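# Four arms uncover table objects and lay dust sheet flat

## Task

Four arms share a single table whose centre sits at scene x = 0, y = 0, with its top surface at z = 0.72 m. Pull the dust sheet off the objects it covers and lay it out flat on the tabletop, entirely on the table and not overlapping any object; each sheet corner carries a sewn-on foam knob. Finish by releasing the sheet and moving the arms away, since a result that holds only because a robot grips it does not count. The objects must stay as they were: each one that ends up shifted, leaning or toppled reduces the result.

## Robot and tools

ROBOTS AND CAMERAS
Four identical i2rt Big YAM arms, named arm1, arm2, arm3 and arm4, are fixed around one table. Each has six revolute joints, a two-finger gripper and a wrist camera (arm1_cam_wrist to arm4_cam_wrist). Two room cameras, cam_high and cam_room_a, are fixed in the room. With joints 1 and 6 at 0 and the hand level and pointing ahead, the wrist camera rides on top of the hand looking toward the fingertips. The hand reaches roughly 1.0 m from the joint1 axis at full stretch. Joints move at different speeds, so the hand may sweep a wide, curved path between postures.

FRAMES
There is one scene frame shared by all arms: origin on the floor, +z up. The table top is at z = 0.72 m with its centre at x = 0, y = 0. "hand" means the point halfway between the fingertips (URDF link pinch); its z axis runs along the fingers and the fingers open along its y axis. Hand poses are computed from each arm's true foot pose, which is never printed.

JOINTS (absolute targets; tolerance for counting as reached in brackets)
joint1_rad -2.879 to 2.879 (0.045): spins the arm about its foot, positive is counter-clockwise seen from above, 0 points the arm the way its foot faces.
joint2_rad 0 to 3.141 (0.14): shoulder; 0 has the upper arm lying back roughly level, increasing raises it and then tips it forward.
joint3_rad 0 to 3.019 (0.09): elbow; 0 is fully folded, increasing opens it.
joint4_rad -1.692 to 1.57 (0.055): hand pitch, positive tilts fingers up.
joint5_rad -1.57 to 1.57 (0.03): sideways hand swing, positive toward the arm's right.
joint6_rad -2.094 to 2.094 (0.035): hand roll, positive is clockwise viewed from behind the hand.
gripper_m 0 to 0.093 (0.003): fingertip gap in metres; each finger pad pushes with up to about 50 to 62 N, lower on some units.

TOOLS
execute_actions(actions, cameras): "actions" is a list holding one action object, or empty to just read state and images. The action object has optional keys "arm1" to "arm4"; under each is {"joints": {...}} mapping joint names above to absolute target values (radians for joints, metres for gripper_m). These are joint-space targets, not offsets and not hand poses. Any joint or arm left out may keep pushing toward its previous target. All listed motions begin together and may finish at different moments; one action runs at most 15 s. An unknown key or an out-of-range number rejects the whole call and nothing moves. "cameras" lists camera names (or "all"); omitted or null means all, [] means none. The result gives each arm's state (joint_positions, joint torques, hand pose, joint_status, on_its_own) plus images, with a "pictures" line giving the camera order.
wait(seconds): 0 to 10 s; commands nothing new and returns the same report as an empty action.
zoom_image(camera, region): enlarges part of that camera's latest full image; region is [x0, y0, x1, y1] in pixels from the top-left, at most 504 by 504.
read_manual(section): returns only licence texts; moves nothing.
finished_scene(scene): closes the current scene by its number after the last command has been held; irreversible, and reports whether the goal was met. Replying with no tool call also ends everything.

READING RESULTS
joint_status tells how each commanded motion ended. off_target: stopped short and may still be pushing. contact_stop or time_out: the joint gives up its old target and holds where it stopped, except that after time_out a joint may keep a target no further than 0.375, 0.375, 0.113, 0.225, 0.075, 0.3 rad (joints 1 to 6) from its position and keep pushing; on_its_own lists it, and it moves on its own if the path frees up. To relieve such a push, command the joint to its reported position. "joint command not followed" (often with a cause line) means a self/inter-arm clearance check blocked that arm's joint targets; its gripper target still runs, blocked joints show not_followed, and the arm may retry those targets with later actions until given acceptable ones. In on_its_own, "held at" is the held target, not the actual position. Very small changes from the current position may produce no motion. A stop in one call cancels the remaining execute_actions, wait and finished_scene calls in that same reply. Torque readings are total drive output, nonzero even in free air, with per-arm offset, scale and noise.

HEAT
Sustained pushing or holding warms motors, also during your thinking, when arms hold their last command. MOTOR HOT appears from 85 °C; at 100 °C that arm's motors and gripper go limp until cooled (OVER-TEMPERATURE FAULT), the arm drops, and affected keys show limit_stop_at_motor_heat; resend targets afterward.

WHAT TO AVOID
Arms do not stop on contact and can press hard. A forceful squeeze between two arms ends the run in failure, and a hard hit can too; nothing in the state reports arm-to-arm contact, and the clearance check ignores fingers, gripper housings and wrist cameras and may react late. Knocking any rigid object out of the work area fails the task (cloth does not count). Avoid drops, slips, slams and strong pushes. Occasionally a loose object gets a brief shove from outside. Prefer few, efficient motions.

Each tool is called as name(argument=value, ...) on one line, values as JSON.

## Session

execute_actions(actions=[])

Scene clock: 0.00 s.
Joint torques (N m, as the arm reports them, + toward a larger angle): no reading
Motor temperatures (°C, as the motors report them): arm1=[25 26 24 24 25 24] | arm2=[26 24 25 26 25 25] | arm3=[24 24 25 25 25 25] | arm4=[26 24 24 26 24 24]
arm1.joint_positions: joint1_rad=-0.031 joint2_rad=+0.386 joint3_rad=+1.356 joint4_rad=-1.270 joint5_rad=-0.248 joint6_rad=+0.559 gripper_m=+0.094
arm1.joint_status: not commanded
arm1.hand: x=+0.2624 y=+0.5401 z=+1.3695 quat_wxyz=(-0.536, -0.714, -0.365, +0.263) (m; scene frame)
arm2.joint_positions: joint1_rad=+0.126 joint2_rad=+0.508 joint3_rad=+1.465 joint4_rad=-1.374 joint5_rad=+0.168 joint6_rad=+0.667 gripper_m=+0.094
arm2.joint_status: not commanded
arm2.hand: x=-0.4039 y=+0.5885 z=+1.3839 quat_wxyz=(-0.503, -0.706, -0.449, +0.218) (m; scene frame)
arm3.joint_positions: joint1_rad=-0.396 joint2_rad=+0.597 joint3_rad=+1.615 joint4_rad=-1.291 joint5_rad=+0.190 joint6_rad=+0.682 gripper_m=+0.095
arm3.joint_status: not commanded
arm3.hand: x=-0.3548 y=-0.5764 z=+1.4416 quat_wxyz=(-0.474, +0.029, -0.797, -0.374) (m; scene frame)
arm4.joint_positions: joint1_rad=-0.166 joint2_rad=+0.348 joint3_rad=+1.532 joint4_rad=-1.343 joint5_rad=+0.246 joint6_rad=+0.384 gripper_m=+0.094
arm4.joint_status: not commanded
arm4.hand: x=+0.2683 y=-0.7244 z=+1.4397 quat_wxyz=(-0.451, +0.339, -0.675, -0.475) (m; scene frame)
pictures: arm1_cam_wrist, arm2_cam_wrist, arm3_cam_wrist, arm4_cam_wrist, cam_high, cam_room_a
Images, in order (width x height): arm1_cam_wrist 672x504, arm2_cam_wrist 672x504, arm3_cam_wrist 672x504, arm4_cam_wrist 672x504, cam_high 672x504, cam_room_a 672x504.

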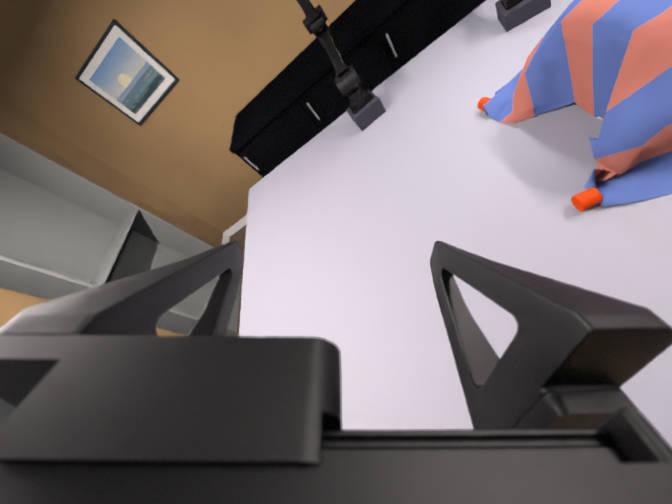

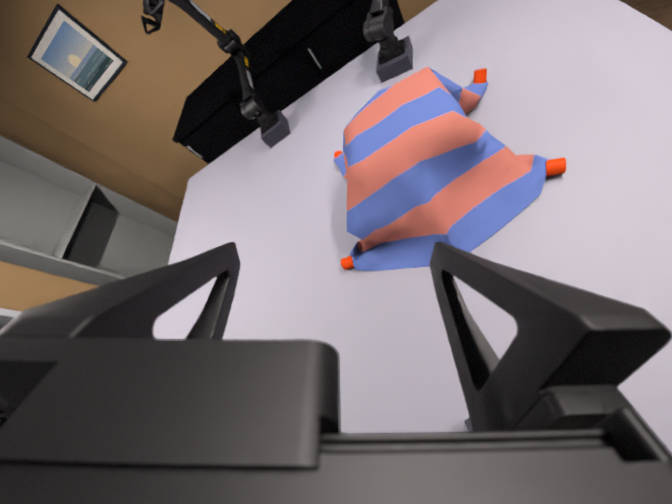

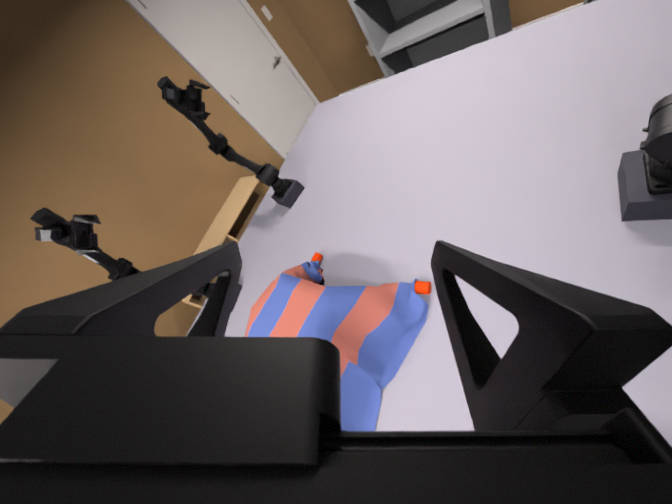

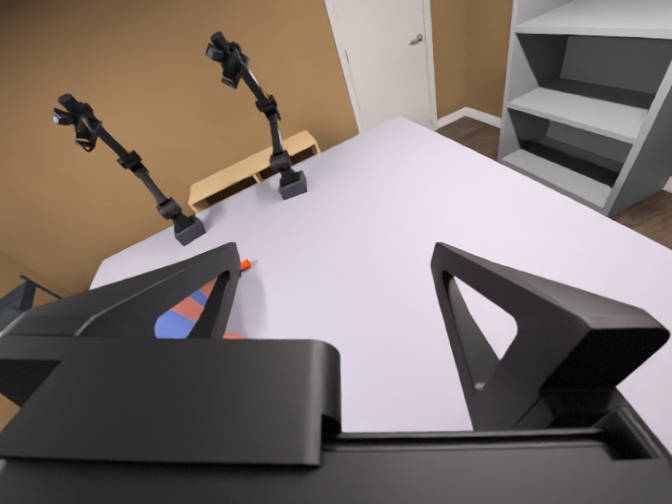

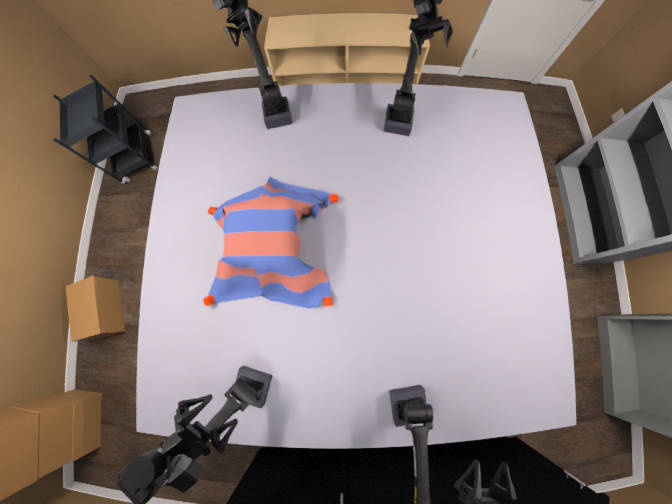

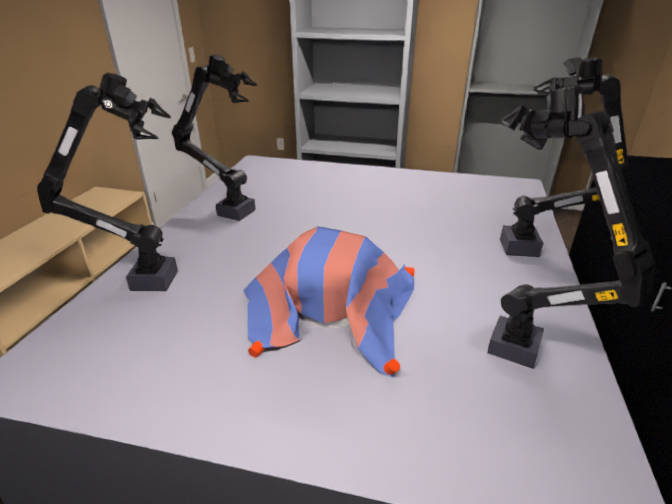

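execute_actions(actions=[{"arm1":{"joints":{"joint1_rad":-0.49,"joint2_rad":1.938,"joint3_rad":1.586,"joint4_rad":-1.22,"joint5_rad":0,"joint6_rad":0}},"arm2":{"joints":{"joint1_rad":-0.73,"joint2_rad":2.169,"joint3_rad":1.964,"joint4_rad":-1.365,"joint5_rad":0,"joint6_rad":0}},"arm3":{"joints":{"joint1_rad":0.81,"joint2_rad":1.658,"joint3_rad":1.186,"joint4_rad":-1.1,"joint5_rad":0,"joint6_rad":0}},"arm4":{"joints":{"joint1_rad":0.526,"joint2_rad":2.033,"joint3_rad":1.738,"joint4_rad":-1.275,"joint5_rad":0,"joint6_rad":0}}}])

Scene clock: 42.77 s.
Joint torques (N m, as the arm reports them, + toward a larger angle): arm1=[ -1.07 -17.05   9.95   0.09   0.08   0.01] | arm2=[  1.5  -23.4   12.47   0.97  -0.03  -0.14] | arm3=[  2.09 -12.12   9.29   0.37   0.    -0.02] | arm4=[ -0.99 -18.87   7.89   0.84  -0.19  -0.08]
Motor temperatures (°C, as the motors report them): arm1=[25 26 27 24 25 24] | arm2=[26 25 27 26 25 25] | arm3=[24 24 28 25 25 25] | arm4=[26 25 26 26 24 24]
arm1.joint_positions: joint1_rad=-0.478 joint2_rad=+1.915 joint3_rad=+1.582 joint4_rad=-1.221 joint5_rad=-0.002 joint6_rad=+0.008 gripper_m=+0.094
arm1.joint_status: all done
arm1.hand: x=-0.1096 y=+0.2433 z=+0.8804 quat_wxyz=(-0.006, -0.907, -0.421, +0.004) (m; scene frame)
arm2.joint_positions: joint1_rad=-0.739 joint2_rad=+2.149 joint3_rad=+1.943 joint4_rad=-1.366 joint5_rad=-0.001 joint6_rad=+0.014 gripper_m=+0.094
arm2.joint_status: all done
arm2.hand: x=-0.7616 y=+0.1847 z=+0.8822 quat_wxyz=(-0.001, -0.870, -0.493, -0.002) (m; scene frame)
arm3.joint_positions: joint1_rad=+0.816 joint2_rad=+1.645 joint3_rad=+1.172 joint4_rad=-1.104 joint5_rad=+0.000 joint6_rad=+0.009 gripper_m=+0.095
arm3.joint_status: all done
arm3.hand: x=-0.7315 y=-0.3081 z=+0.8675 quat_wxyz=(+0.004, +0.868, -0.496, +0.001) (m; scene frame)
arm4.joint_positions: joint1_rad=+0.524 joint2_rad=+2.036 joint3_rad=+1.727 joint4_rad=-1.279 joint5_rad=+0.002 joint6_rad=+0.011 gripper_m=+0.094
arm4.joint_status: all done
arm4.hand: x=-0.1420 y=-0.2972 z=+0.8804 quat_wxyz=(-0.003, +0.892, -0.452, +0.007) (m; scene frame)
pictures: arm1_cam_wrist, arm2_cam_wrist, arm3_cam_wrist, arm4_cam_wrist, cam_high, cam_room_a
Images, in order (width x height): arm1_cam_wrist 672x504, arm2_cam_wrist 672x504, arm3_cam_wrist 672x504, arm4_cam_wrist 672x504, cam_high 672x504, cam_room_a 672x504.

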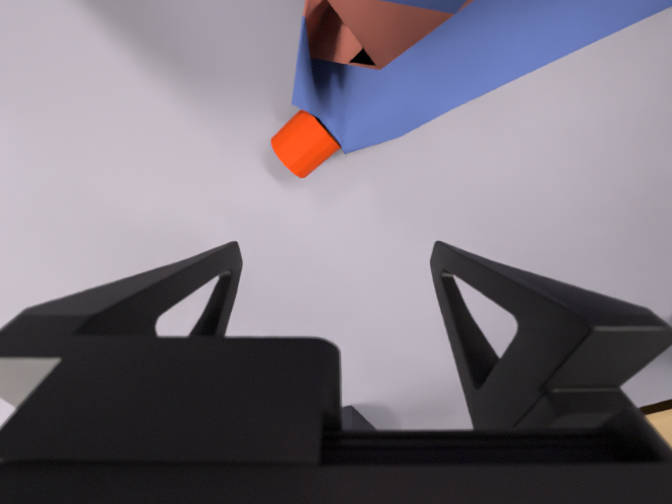

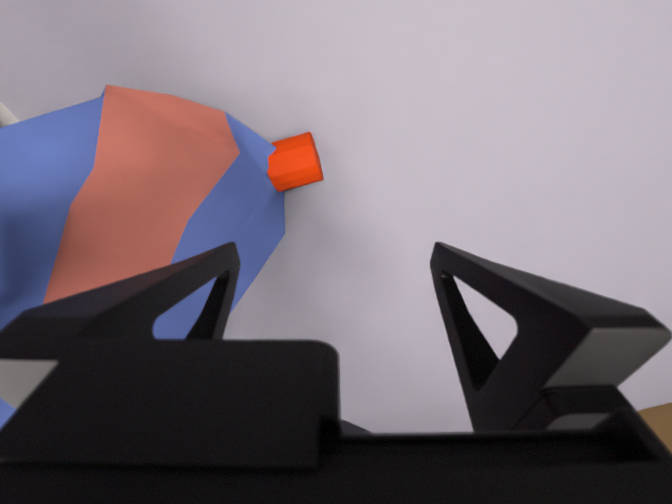

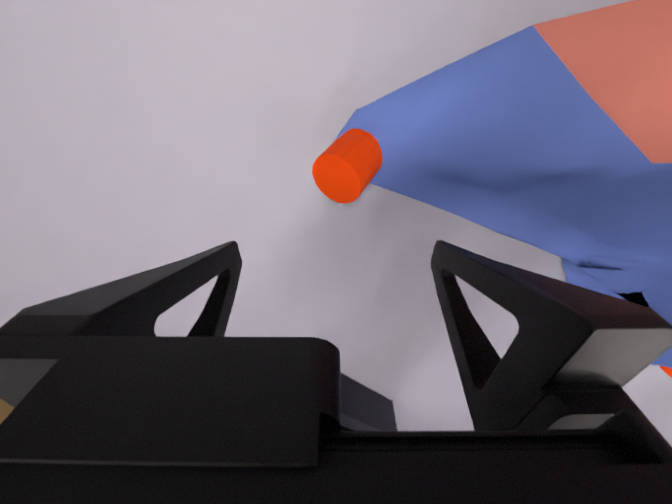

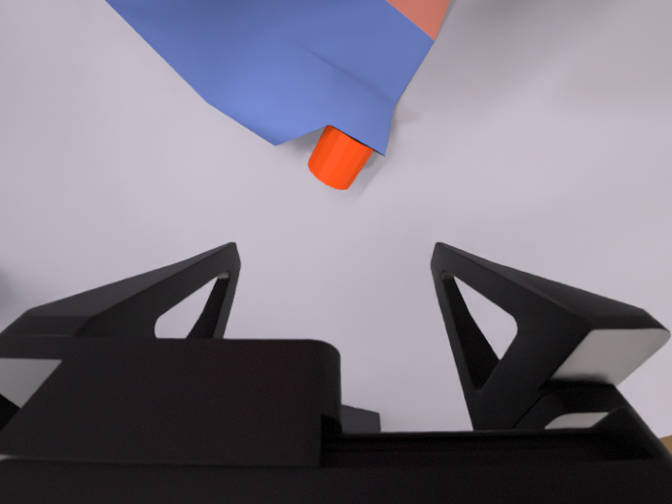

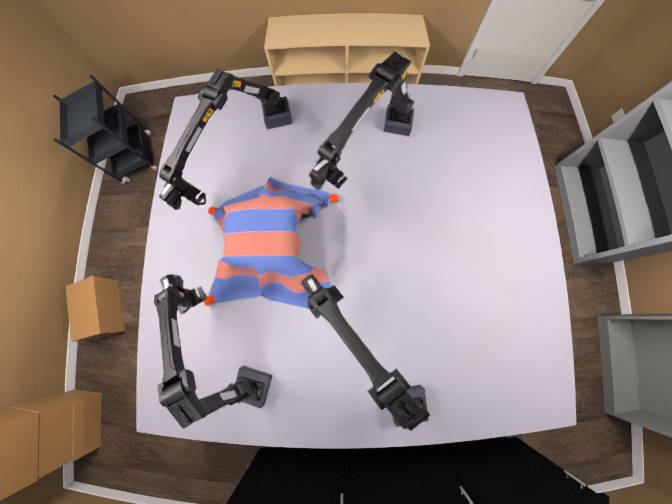

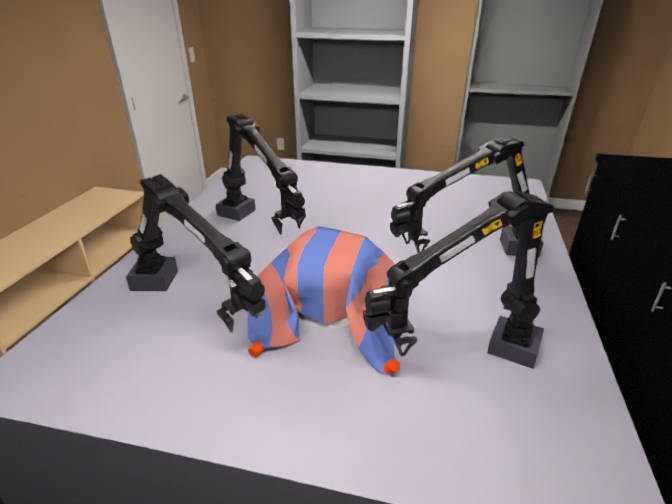

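execute_actions(actions=[{"arm1":{"joints":{"joint1_rad":-0.43,"joint2_rad":2.064,"joint3_rad":1.514,"joint4_rad":-1.02,"joint6_rad":0.95}},"arm2":{"joints":{"joint1_rad":-0.68,"joint2_rad":2.231,"joint3_rad":1.81,"joint4_rad":-1.15,"joint6_rad":1.3}},"arm3":{"joints":{"joint1_rad":0.795,"joint2_rad":1.809,"joint3_rad":1.096,"joint4_rad":-0.857,"joint6_rad":0.7}},"arm4":{"joints":{"joint2_rad":2.12,"joint3_rad":1.612,"joint4_rad":-1.06,"joint6_rad":0.35}}}], cameras=["arm1_cam_wrist","arm2_cam_wrist","arm3_cam_wrist","arm4_cam_wrist"])

Scene clock: 62.73 s.
Joint torques (N m, as the arm reports them, + toward a larger angle): arm1=[  0.23 -19.4    8.5    0.46   0.17   0.1 ] | arm2=[  0.26 -23.32  10.1    1.58   0.05   0.13] | arm3=[  2.04 -14.74   7.47   0.83   0.02   0.14] | arm4=[ -1.04 -20.51   6.75   1.29  -0.15   0.14]
Motor temperatures (°C, as the motors report them): arm1=[25 28 28 24 25 24] | arm2=[26 27 28 26 25 25] | arm3=[24 25 29 25 25 25] | arm4=[26 26 27 26 24 24]
arm1.joint_positions: joint1_rad=-0.436 joint2_rad=+2.064 joint3_rad=+1.514 joint4_rad=-1.033 joint5_rad=-0.002 joint6_rad=+0.941 gripper_m=+0.094
arm1.joint_status: all done
arm1.hand: x=-0.0931 y=+0.2244 z=+0.7734 quat_wxyz=(+0.004, -1.000, +0.011, -0.008) (m; scene frame)
arm2.joint_positions: joint1_rad=-0.673 joint2_rad=+2.209 joint3_rad=+1.808 joint4_rad=-1.166 joint5_rad=-0.001 joint6_rad=+1.285 gripper_m=+0.094
arm2.joint_status: all done
arm2.hand: x=-0.7212 y=+0.1683 z=+0.7950 quat_wxyz=(-0.002, -0.996, +0.087, -0.001) (m; scene frame)
arm3.joint_positions: joint1_rad=+0.799 joint2_rad=+1.823 joint3_rad=+1.085 joint4_rad=-0.871 joint5_rad=+0.000 joint6_rad=+0.691 gripper_m=+0.095
arm3.joint_status: all done
arm3.hand: x=-0.7252 y=-0.3049 z=+0.7623 quat_wxyz=(+0.007, +0.645, -0.764, +0.017) (m; scene frame)
arm4.joint_positions: joint1_rad=+0.524 joint2_rad=+2.139 joint3_rad=+1.607 joint4_rad=-1.077 joint5_rad=+0.002 joint6_rad=+0.339 gripper_m=+0.094
arm4.joint_status: all done
arm4.hand: x=-0.1362 y=-0.3033 z=+0.7777 quat_wxyz=(-0.001, +0.806, -0.591, +0.016) (m; scene frame)
pictures: arm1_cam_wrist, arm2_cam_wrist, arm3_cam_wrist, arm4_cam_wrist
Images, in order (width x height): arm1_cam_wrist 672x504, arm2_cam_wrist 672x504, arm3_cam_wrist 672x504, arm4_cam_wrist 672x504.

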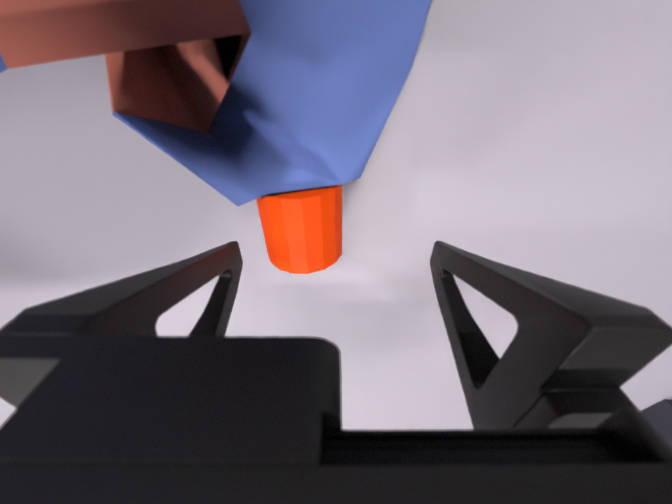

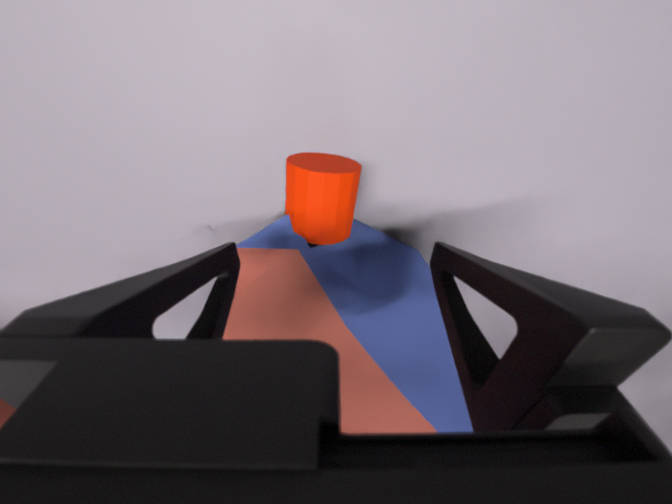

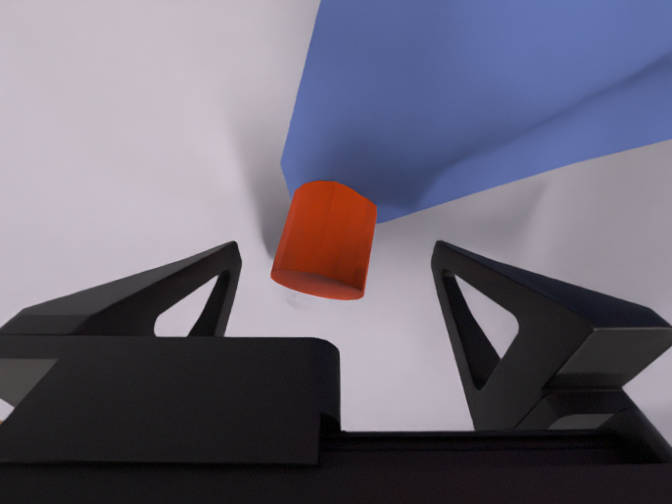

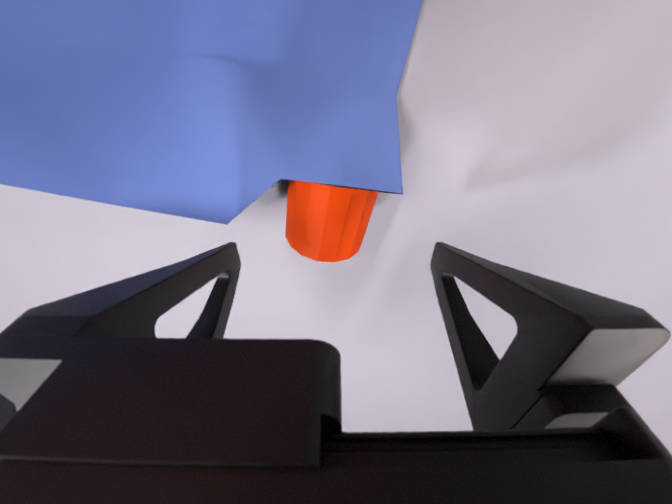

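execute_actions(actions=[{"arm1":{"joints":{"joint1_rad":-0.415,"joint2_rad":2.125,"joint4_rad":-0.93}},"arm2":{"joints":{"joint1_rad":-0.695,"joint2_rad":2.31,"joint4_rad":-1.07}},"arm3":{"joints":{"joint2_rad":1.86,"joint4_rad":-0.82}},"arm4":{"joints":{"joint2_rad":2.185,"joint4_rad":-1.0}}}], cameras=["arm1_cam_wrist","arm2_cam_wrist","arm3_cam_wrist","arm4_cam_wrist"])

Scene clock: 75.63 s.
Joint torques (N m, as the arm reports them, + toward a larger angle): arm1=[  1.11 -17.77   8.28   0.8    0.21   0.11] | arm2=[  0.14 -22.87   9.89   1.57   0.05   0.14] | arm3=[  1.43 -12.56   7.43   0.81   0.06   0.13] | arm4=[ -0.93 -17.34   6.73   1.4   -0.03   0.14]
Motor temperatures (°C, as the motors report them): arm1=[25 28 28 24 25 24] | arm2=[26 28 28 26 25 25] | arm3=[24 26 29 25 25 25] | arm4=[26 27 27 26 24 24]
arm1.joint_positions: joint1_rad=-0.431 joint2_rad=+2.091 joint3_rad=+1.514 joint4_rad=-0.944 joint5_rad=-0.002 joint6_rad=+0.942 gripper_m=+0.094
arm1.joint_status: all done
arm1.hand: x=-0.1013 y=+0.2085 z=+0.7588 quat_wxyz=(-0.020, -1.000, +0.009, +0.011) (m; scene frame)
arm2.joint_positions: joint1_rad=-0.688 joint2_rad=+2.279 joint3_rad=+1.808 joint4_rad=-1.086 joint5_rad=-0.001 joint6_rad=+1.286 gripper_m=+0.094
arm2.joint_status: all done
arm2.hand: x=-0.7339 y=+0.1647 z=+0.7507 quat_wxyz=(-0.007, -0.995, +0.095, +0.001) (m; scene frame)
arm3.joint_positions: joint1_rad=+0.799 joint2_rad=+1.841 joint3_rad=+1.085 joint4_rad=-0.834 joint5_rad=+0.000 joint6_rad=+0.691 gripper_m=+0.095
arm3.joint_status: all done
arm3.hand: x=-0.7284 y=-0.2994 z=+0.7540 quat_wxyz=(+0.005, +0.645, -0.764, +0.008) (m; scene frame)
arm4.joint_positions: joint1_rad=+0.524 joint2_rad=+2.162 joint3_rad=+1.607 joint4_rad=-1.017 joint5_rad=-0.001 joint6_rad=+0.339 gripper_m=+0.094
arm4.joint_status: all done
arm4.hand: x=-0.1431 y=-0.2949 z=+0.7638 quat_wxyz=(-0.005, +0.806, -0.591, -0.001) (m; scene frame)
pictures: arm1_cam_wrist, arm2_cam_wrist, arm3_cam_wrist, arm4_cam_wrist
Images, in order (width x height): arm1_cam_wrist 672x504, arm2_cam_wrist 672x504, arm3_cam_wrist 672x504, arm4_cam_wrist 672x504.

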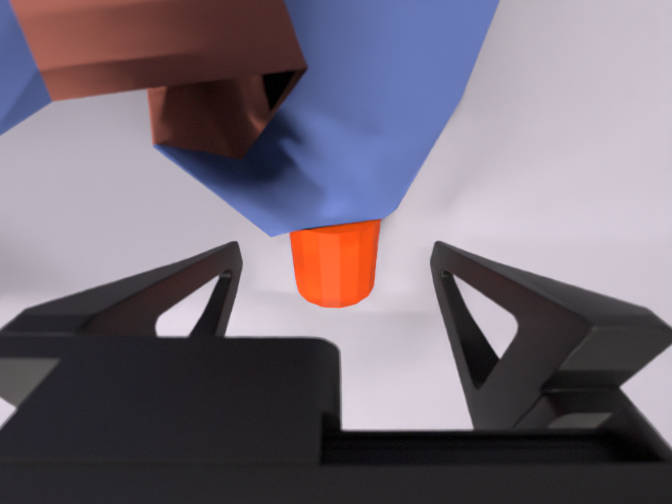

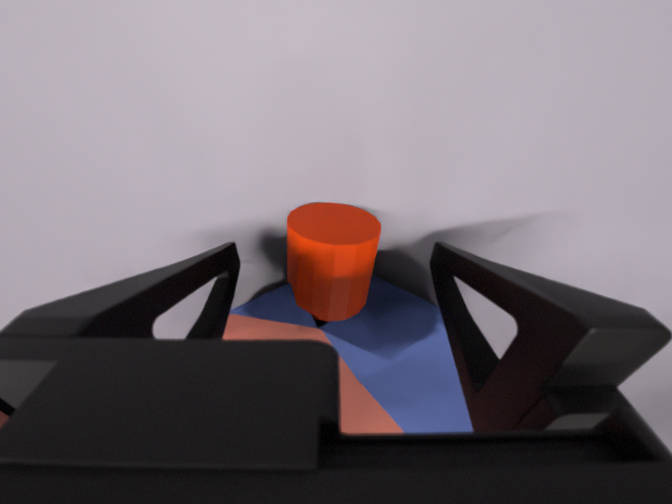

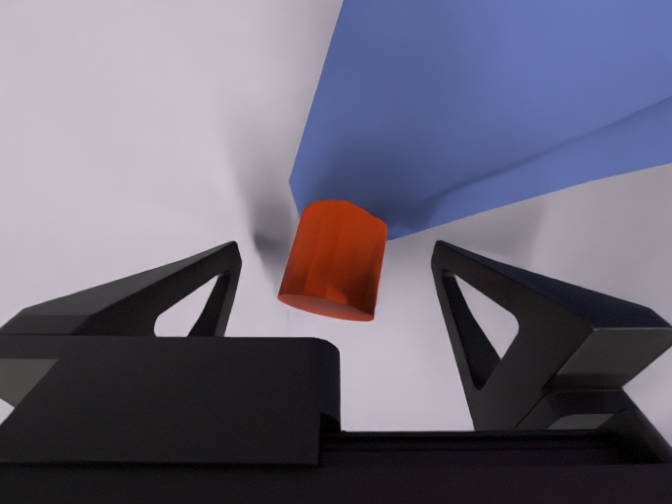

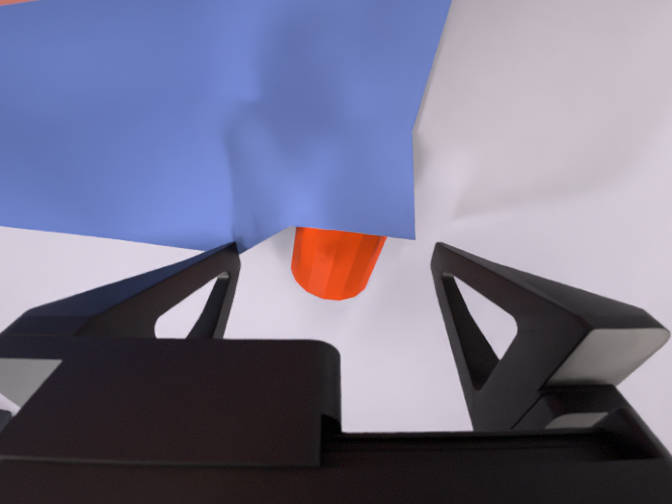

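execute_actions(actions=[{"arm1":{"joints":{"joint2_rad":2.165}},"arm2":{"joints":{"joint2_rad":2.33}},"arm3":{"joints":{"joint2_rad":1.895}},"arm4":{"joints":{"joint2_rad":2.23}}}], cameras=[])

execute_actions(actions=[{"arm1":{"joints":{"gripper_m":0.02}},"arm2":{"joints":{"gripper_m":0.02}},"arm3":{"joints":{"gripper_m":0.02}},"arm4":{"joints":{"gripper_m":0.02}}}], cameras=["arm1_cam_wrist","arm2_cam_wrist","arm3_cam_wrist","arm4_cam_wrist"])

Scene clock: 81.30 s.
Joint torques (N m, as the arm reports them, + toward a larger angle): arm1=[  1.27 -17.04   8.31   0.06   0.02   0.07] | arm2=[  0.18 -21.08   9.87   1.59   0.05   0.14] | arm3=[  1.72 -12.94   7.26   0.62   0.12   0.07] | arm4=[ -0.95 -14.79   6.66   1.39   0.05   0.13]
Motor temperatures (°C, as the motors report them): arm1=[25 28 28 24 25 24] | arm2=[26 28 28 26 25 25] | arm3=[24 26 29 25 25 25] | arm4=[26 27 27 26 24 24]
arm1.joint_positions: joint1_rad=-0.429 joint2_rad=+2.124 joint3_rad=+1.514 joint4_rad=-0.939 joint5_rad=+0.002 joint6_rad=+0.943 gripper_m=+0.094
arm1.joint_status: all done
arm1.hand: x=-0.0982 y=+0.2115 z=+0.7399 quat_wxyz=(-0.008, -1.000, +0.008, +0.004) (m; scene frame)
arm2.joint_positions: joint1_rad=-0.688 joint2_rad=+2.279 joint3_rad=+1.808 joint4_rad=-1.086 joint5_rad=-0.001 joint6_rad=+1.286 gripper_m=+0.094
arm2.joint_status: all done
arm2.hand: x=-0.7339 y=+0.1647 z=+0.7507 quat_wxyz=(-0.007, -0.995, +0.095, +0.001) (m; scene frame)
arm3.joint_positions: joint1_rad=+0.798 joint2_rad=+1.874 joint3_rad=+1.085 joint4_rad=-0.830 joint5_rad=-0.001 joint6_rad=+0.694 gripper_m=+0.095
arm3.joint_status: all done
arm3.hand: x=-0.7258 y=-0.3032 z=+0.7394 quat_wxyz=(+0.008, +0.644, -0.765, +0.022) (m; scene frame)
arm4.joint_positions: joint1_rad=+0.524 joint2_rad=+2.167 joint3_rad=+1.607 joint4_rad=-1.017 joint5_rad=-0.003 joint6_rad=+0.339 gripper_m=+0.094
arm4.joint_status: all done
arm4.hand: x=-0.1428 y=-0.2958 z=+0.7607 quat_wxyz=(-0.003, +0.806, -0.592, +0.001) (m; scene frame)
pictures: none
No camera images: the call's "cameras" was empty. Leave "cameras" out to get every camera's image.

Scene clock: 82.07 s.
Joint torques (N m, as the arm reports them, + toward a larger angle): arm1=[  0.75 -16.41   8.36   0.22  -0.04   0.1 ] | arm2=[  0.22 -21.09   9.88   1.58   0.05   0.13] | arm3=[  2.01 -12.25   7.08   0.43   0.1    0.13] | arm4=[ -0.79 -16.77   6.37   1.17   0.04   0.13]
Motor temperatures (°C, as the motors report them): arm1=[25 28 28 24 25 24] | arm2=[26 28 28 26 25 25] | arm3=[24 26 29 25 25 25] | arm4=[26 27 27 26 24 24]
arm1.joint_positions: joint1_rad=-0.429 joint2_rad=+2.124 joint3_rad=+1.514 joint4_rad=-0.939 joint5_rad=+0.002 joint6_rad=+0.944 gripper_m=+0.038
arm1.joint_status: gripper_m off_target (ended at +0.038, target +0.020)
arm1.hand: x=-0.0979 y=+0.2112 z=+0.7399 quat_wxyz=(-0.008, -1.000, +0.008, +0.004) (m; scene frame)
arm2.joint_positions: joint1_rad=-0.688 joint2_rad=+2.280 joint3_rad=+1.808 joint4_rad=-1.086 joint5_rad=-0.001 joint6_rad=+1.286 gripper_m=+0.038
arm2.joint_status: gripper_m off_target (ended at +0.038, target +0.020)
arm2.hand: x=-0.7339 y=+0.1647 z=+0.7504 quat_wxyz=(-0.007, -0.995, +0.095, +0.001) (m; scene frame)
arm3.joint_positions: joint1_rad=+0.798 joint2_rad=+1.874 joint3_rad=+1.085 joint4_rad=-0.828 joint5_rad=-0.002 joint6_rad=+0.694 gripper_m=+0.038
arm3.joint_status: gripper_m off_target (ended at +0.038, target +0.020)
arm3.hand: x=-0.7262 y=-0.3030 z=+0.7394 quat_wxyz=(+0.008, +0.644, -0.765, +0.021) (m; scene frame)
arm4.joint_positions: joint1_rad=+0.524 joint2_rad=+2.197 joint3_rad=+1.609 joint4_rad=-1.014 joint5_rad=-0.003 joint6_rad=+0.340 gripper_m=+0.038
arm4.joint_status: gripper_m off_target (ended at +0.038, target +0.020)
arm4.hand: x=-0.1405 y=-0.2986 z=+0.7436 quat_wxyz=(+0.001, +0.806, -0.592, +0.013) (m; scene frame)
pictures: arm1_cam_wrist, arm2_cam_wrist, arm3_cam_wrist, arm4_cam_wrist
Images, in order (width x height): arm1_cam_wrist 672x504, arm2_cam_wrist 672x504, arm3_cam_wrist 672x504, arm4_cam_wrist 672x504.

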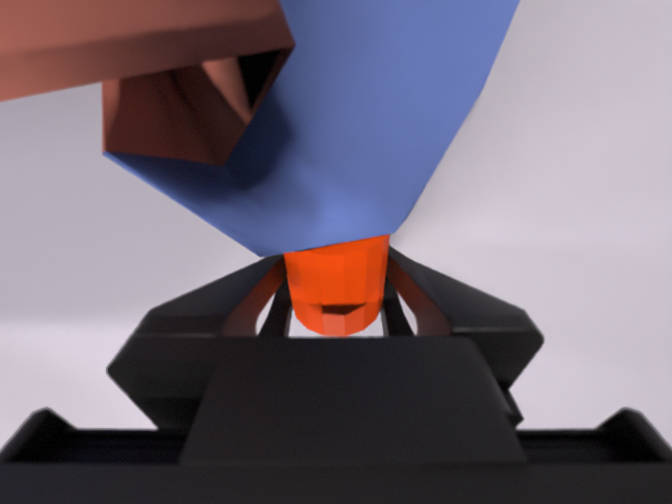

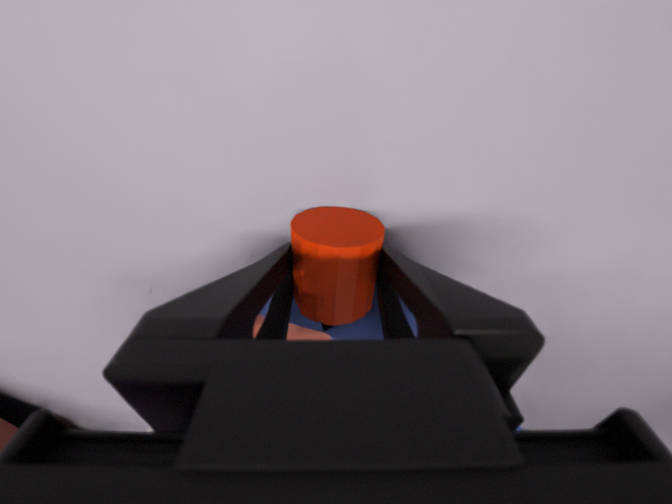

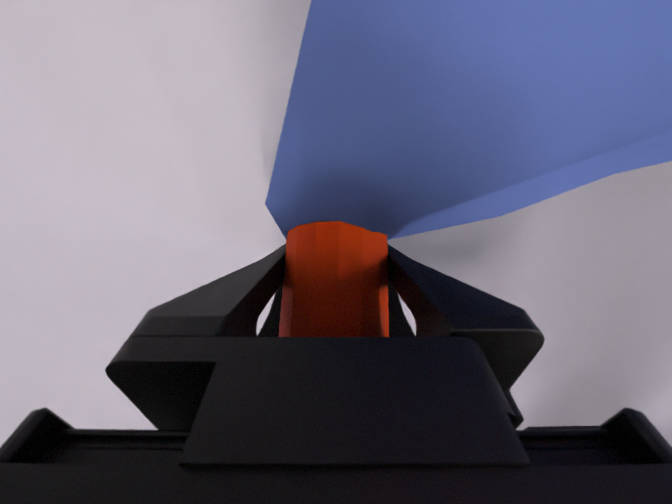

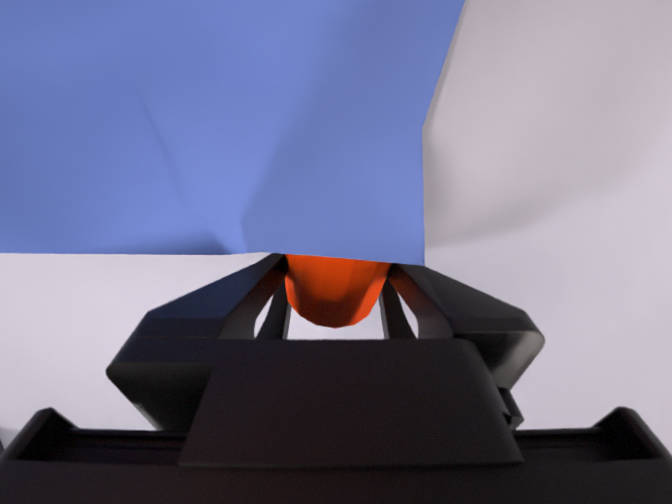

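execute_actions(actions=[{"arm1":{"joints":{"joint1_rad":-0.515,"joint2_rad":1.713,"joint3_rad":1.86,"joint4_rad":-1.68}},"arm2":{"joints":{"joint1_rad":-0.77,"joint2_rad":1.88,"joint3_rad":2.08,"joint4_rad":-1.68}},"arm3":{"joints":{"joint1_rad":0.95,"joint2_rad":1.373,"joint3_rad":1.468,"joint4_rad":-1.665}},"arm4":{"joints":{"joint1_rad":0.6,"joint2_rad":1.755,"joint3_rad":1.916,"joint4_rad":-1.68}}}], cameras=["cam_high","cam_room_a","arm4_cam_wrist"])

Scene clock: 103.33 s.
Joint torques (N m, as the arm reports them, + toward a larger angle): arm1=[  0.81 -17.32  10.26  -0.56   0.1    0.08] | arm2=[  1.46 -20.16  11.2    0.4    0.05   0.12] | arm3=[ 1.87 -9.11  9.46 -0.32  0.06  0.11] | arm4=[ -1.43 -17.75   7.87   0.18  -0.08   0.11]
Motor temperatures (°C, as the motors report them): arm1=[25 29 28 24 25 24] | arm2=[26 28 28 26 25 25] | arm3=[24 26 29 25 25 25] | arm4=[26 27 27 26 24 24]
arm1.joint_positions: joint1_rad=-0.522 joint2_rad=+1.715 joint3_rad=+1.861 joint4_rad=-1.665 joint5_rad=+0.000 joint6_rad=+0.944 gripper_m=+0.038
arm1.joint_status: all done
arm1.hand: x=-0.1006 y=+0.2933 z=+1.0924 quat_wxyz=(-0.019, -0.998, +0.055, +0.012) (m; scene frame)
arm2.joint_positions: joint1_rad=-0.778 joint2_rad=+1.869 joint3_rad=+2.076 joint4_rad=-1.664 joint5_rad=-0.001 joint6_rad=+1.287 gripper_m=+0.038
arm2.joint_status: all done
arm2.hand: x=-0.7523 y=+0.2485 z=+1.1025 quat_wxyz=(-0.052, -0.989, +0.140, +0.022) (m; scene frame)
arm3.joint_positions: joint1_rad=+0.952 joint2_rad=+1.375 joint3_rad=+1.462 joint4_rad=-1.652 joint5_rad=+0.000 joint6_rad=+0.695 gripper_m=+0.038
arm3.joint_status: all done
arm3.hand: x=-0.7439 y=-0.3891 z=+1.0872 quat_wxyz=(+0.003, +0.700, -0.714, -0.004) (m; scene frame)
arm4.joint_positions: joint1_rad=+0.607 joint2_rad=+1.779 joint3_rad=+1.911 joint4_rad=-1.663 joint5_rad=+0.000 joint6_rad=+0.341 gripper_m=+0.038
arm4.joint_status: all done
joint sent to its limit — the command would take arm4.joint4_rad past its lower limit, so that joint was sent only as far as its limit.
arm4.hand: x=-0.1445 y=-0.3745 z=+1.0948 quat_wxyz=(-0.010, +0.830, -0.558, -0.021) (m; scene frame)
pictures: arm4_cam_wrist, cam_high, cam_room_a
Images, in order (width x height): arm4_cam_wrist 672x504, cam_high 672x504, cam_room_a 672x504.

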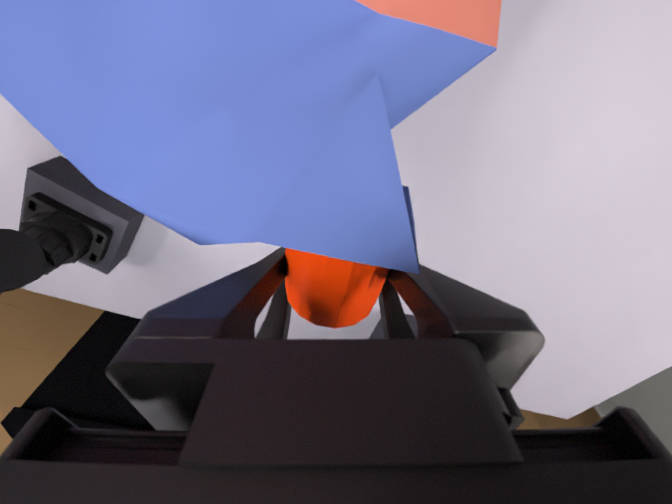

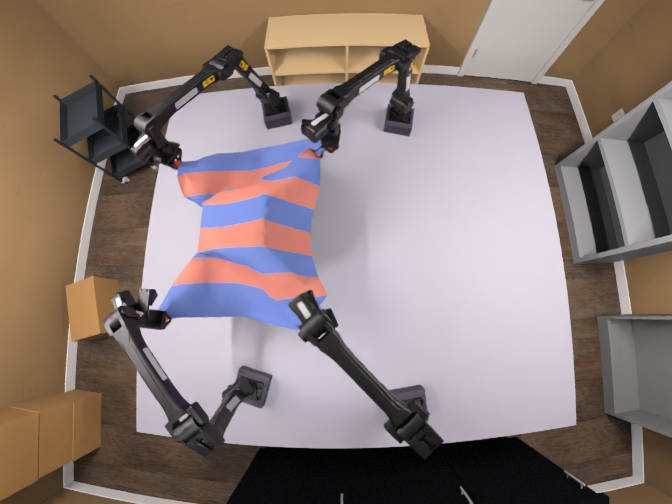

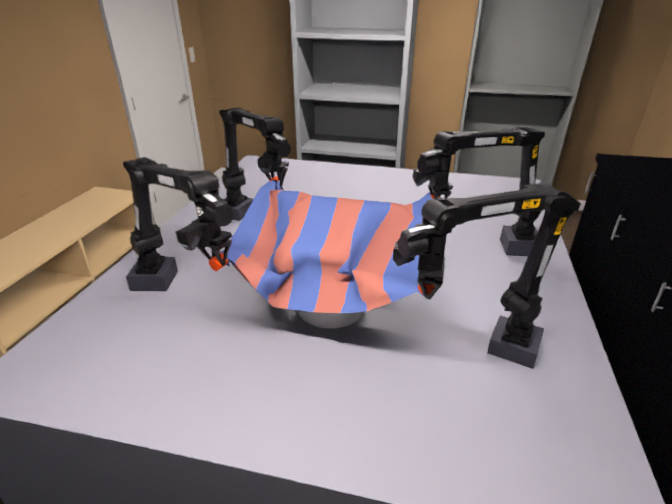

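execute_actions(actions=[{"arm1":{"joints":{"joint1_rad":-0.6,"joint2_rad":1.55,"joint3_rad":1.72,"joint6_rad":0.1}},"arm2":{"joints":{"joint1_rad":-0.92,"joint2_rad":1.643,"joint3_rad":1.85,"joint6_rad":1.6}},"arm3":{"joints":{"joint1_rad":1.09,"joint2_rad":1.295,"joint3_rad":1.474,"joint6_rad":1.5}},"arm4":{"joints":{"joint2_rad":1.53,"joint3_rad":1.72,"joint6_rad":0}}}], cameras=["cam_high","cam_room_a"])

Scene clock: 116.47 s.
Joint torques (N m, as the arm reports them, + toward a larger angle): arm1=[ -0.53 -14.11   9.41  -0.35   0.02  -0.06] | arm2=[  1.14 -14.67  10.4    0.55   0.01   0.15] | arm3=[  1.96 -10.03  10.2   -0.22   0.03   0.15] | arm4=[ -1.71 -11.93   7.2    0.39  -0.09  -0.09]
Motor temperatures (°C, as the motors report them): arm1=[25 29 29 24 25 24] | arm2=[26 28 29 26 25 25] | arm3=[24 26 30 25 25 25] | arm4=[26 27 27 26 24 24]
arm1.joint_positions: joint1_rad=-0.601 joint2_rad=+1.548 joint3_rad=+1.729 joint4_rad=-1.670 joint5_rad=+0.000 joint6_rad=+0.109 gripper_m=+0.038
arm1.joint_status: all done
arm1.hand: x=-0.0893 y=+0.3619 z=+1.1218 quat_wxyz=(-0.018, -0.948, -0.317, +0.034) (m; scene frame)
arm2.joint_positions: joint1_rad=-0.925 joint2_rad=+1.624 joint3_rad=+1.856 joint4_rad=-1.667 joint5_rad=+0.001 joint6_rad=+1.583 gripper_m=+0.038
arm2.joint_status: all done
arm2.hand: x=-0.7678 y=+0.3656 z=+1.1447 quat_wxyz=(-0.063, -0.933, +0.353, +0.022) (m; scene frame)
arm3.joint_positions: joint1_rad=+1.097 joint2_rad=+1.298 joint3_rad=+1.462 joint4_rad=-1.652 joint5_rad=+0.001 joint6_rad=+1.490 gripper_m=+0.038
arm3.joint_status: all done
arm3.hand: x=-0.7749 y=-0.4378 z=+1.1161 quat_wxyz=(+0.018, +0.435, -0.899, -0.039) (m; scene frame)
arm4.joint_positions: joint1_rad=+0.607 joint2_rad=+1.524 joint3_rad=+1.726 joint4_rad=-1.664 joint5_rad=+0.000 joint6_rad=+0.012 gripper_m=+0.038
arm4.joint_status: all done
arm4.hand: x=-0.0901 y=-0.4364 z=+1.1468 quat_wxyz=(-0.027, +0.908, -0.414, -0.050) (m; scene frame)
pictures: cam_high, cam_room_a
Images, in order (width x height): cam_high 672x504, cam_room_a 672x504.

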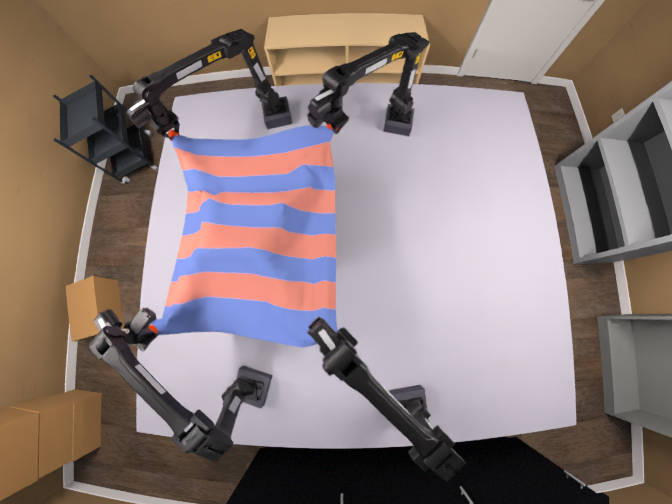

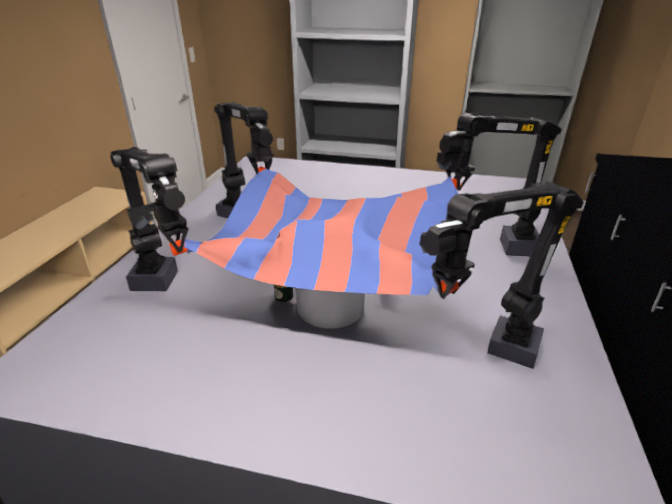

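execute_actions(actions=[{"arm1":{"joints":{"joint1_rad":-0.635,"joint2_rad":1.372,"joint3_rad":1.736}},"arm2":{"joints":{"joint1_rad":-1.0,"joint2_rad":1.55,"joint3_rad":1.91}},"arm3":{"joints":{"joint1_rad":1.17,"joint2_rad":1.22,"joint3_rad":1.6}},"arm4":{"joints":{"joint2_rad":1.372,"joint3_rad":1.736}}}], cameras=["cam_high","cam_room_a"])

Scene clock: 132.63 s.
Joint torques (N m, as the arm reports them, + toward a larger angle): arm1=[-0.95 -9.28 10.71  0.05  0.01 -0.13] | arm2=[  0.44 -15.11  14.67   0.71   0.28   0.13] | arm3=[ 2.24 -7.22 12.09  0.21  0.01  0.12] | arm4=[ -1.51 -10.28   8.26   0.65  -0.1   -0.09]
Motor temperatures (°C, as the motors report them): arm1=[25 28 29 24 25 24] | arm2=[26 27 29 26 25 25] | arm3=[24 26 31 25 25 25] | arm4=[26 27 28 26 24 24]
arm1.joint_positions: joint1_rad=-0.622 joint2_rad=+1.356 joint3_rad=+1.729 joint4_rad=-1.670 joint5_rad=+0.000 joint6_rad=+0.108 gripper_m=+0.038
arm1.joint_status: all done
arm1.hand: x=-0.0618 y=+0.4012 z=+1.2052 quat_wxyz=(-0.057, -0.943, -0.305, +0.122) (m; scene frame)
arm2.joint_positions: joint1_rad=-0.996 joint2_rad=+1.554 joint3_rad=+1.865 joint4_rad=-1.667 joint5_rad=-0.007 joint6_rad=+1.585 gripper_m=+0.038
arm2.joint_status: all done
arm2.hand: x=-0.7830 y=+0.4007 z=+1.1826 quat_wxyz=(-0.101, -0.916, +0.386, +0.036) (m; scene frame)
arm3.joint_positions: joint1_rad=+1.173 joint2_rad=+1.211 joint3_rad=+1.563 joint4_rad=-1.654 joint5_rad=+0.002 joint6_rad=+1.491 gripper_m=+0.038
arm3.joint_status: all done
arm3.hand: x=-0.7885 y=-0.4637 z=+1.1890 quat_wxyz=(+0.056, +0.465, -0.875, -0.124) (m; scene frame)
arm4.joint_positions: joint1_rad=+0.607 joint2_rad=+1.376 joint3_rad=+1.726 joint4_rad=-1.664 joint5_rad=+0.000 joint6_rad=+0.012 gripper_m=+0.038
arm4.joint_status: all done
arm4.hand: x=-0.0661 y=-0.4643 z=+1.2105 quat_wxyz=(-0.057, +0.902, -0.411, -0.118) (m; scene frame)
pictures: cam_high, cam_room_a
Images, in order (width x height): cam_high 672x504, cam_room_a 672x504.

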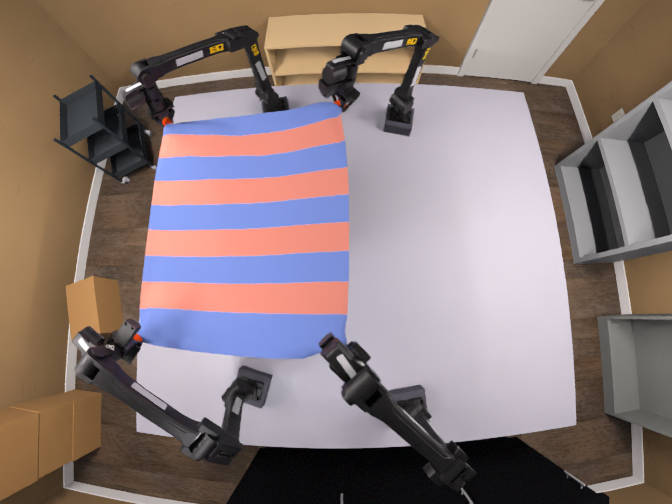

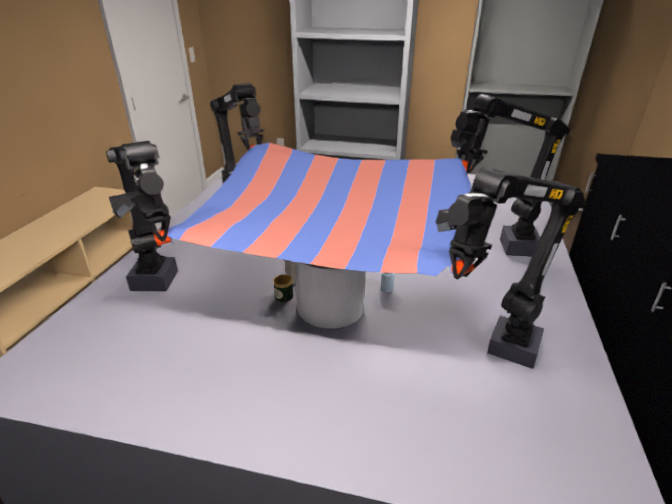

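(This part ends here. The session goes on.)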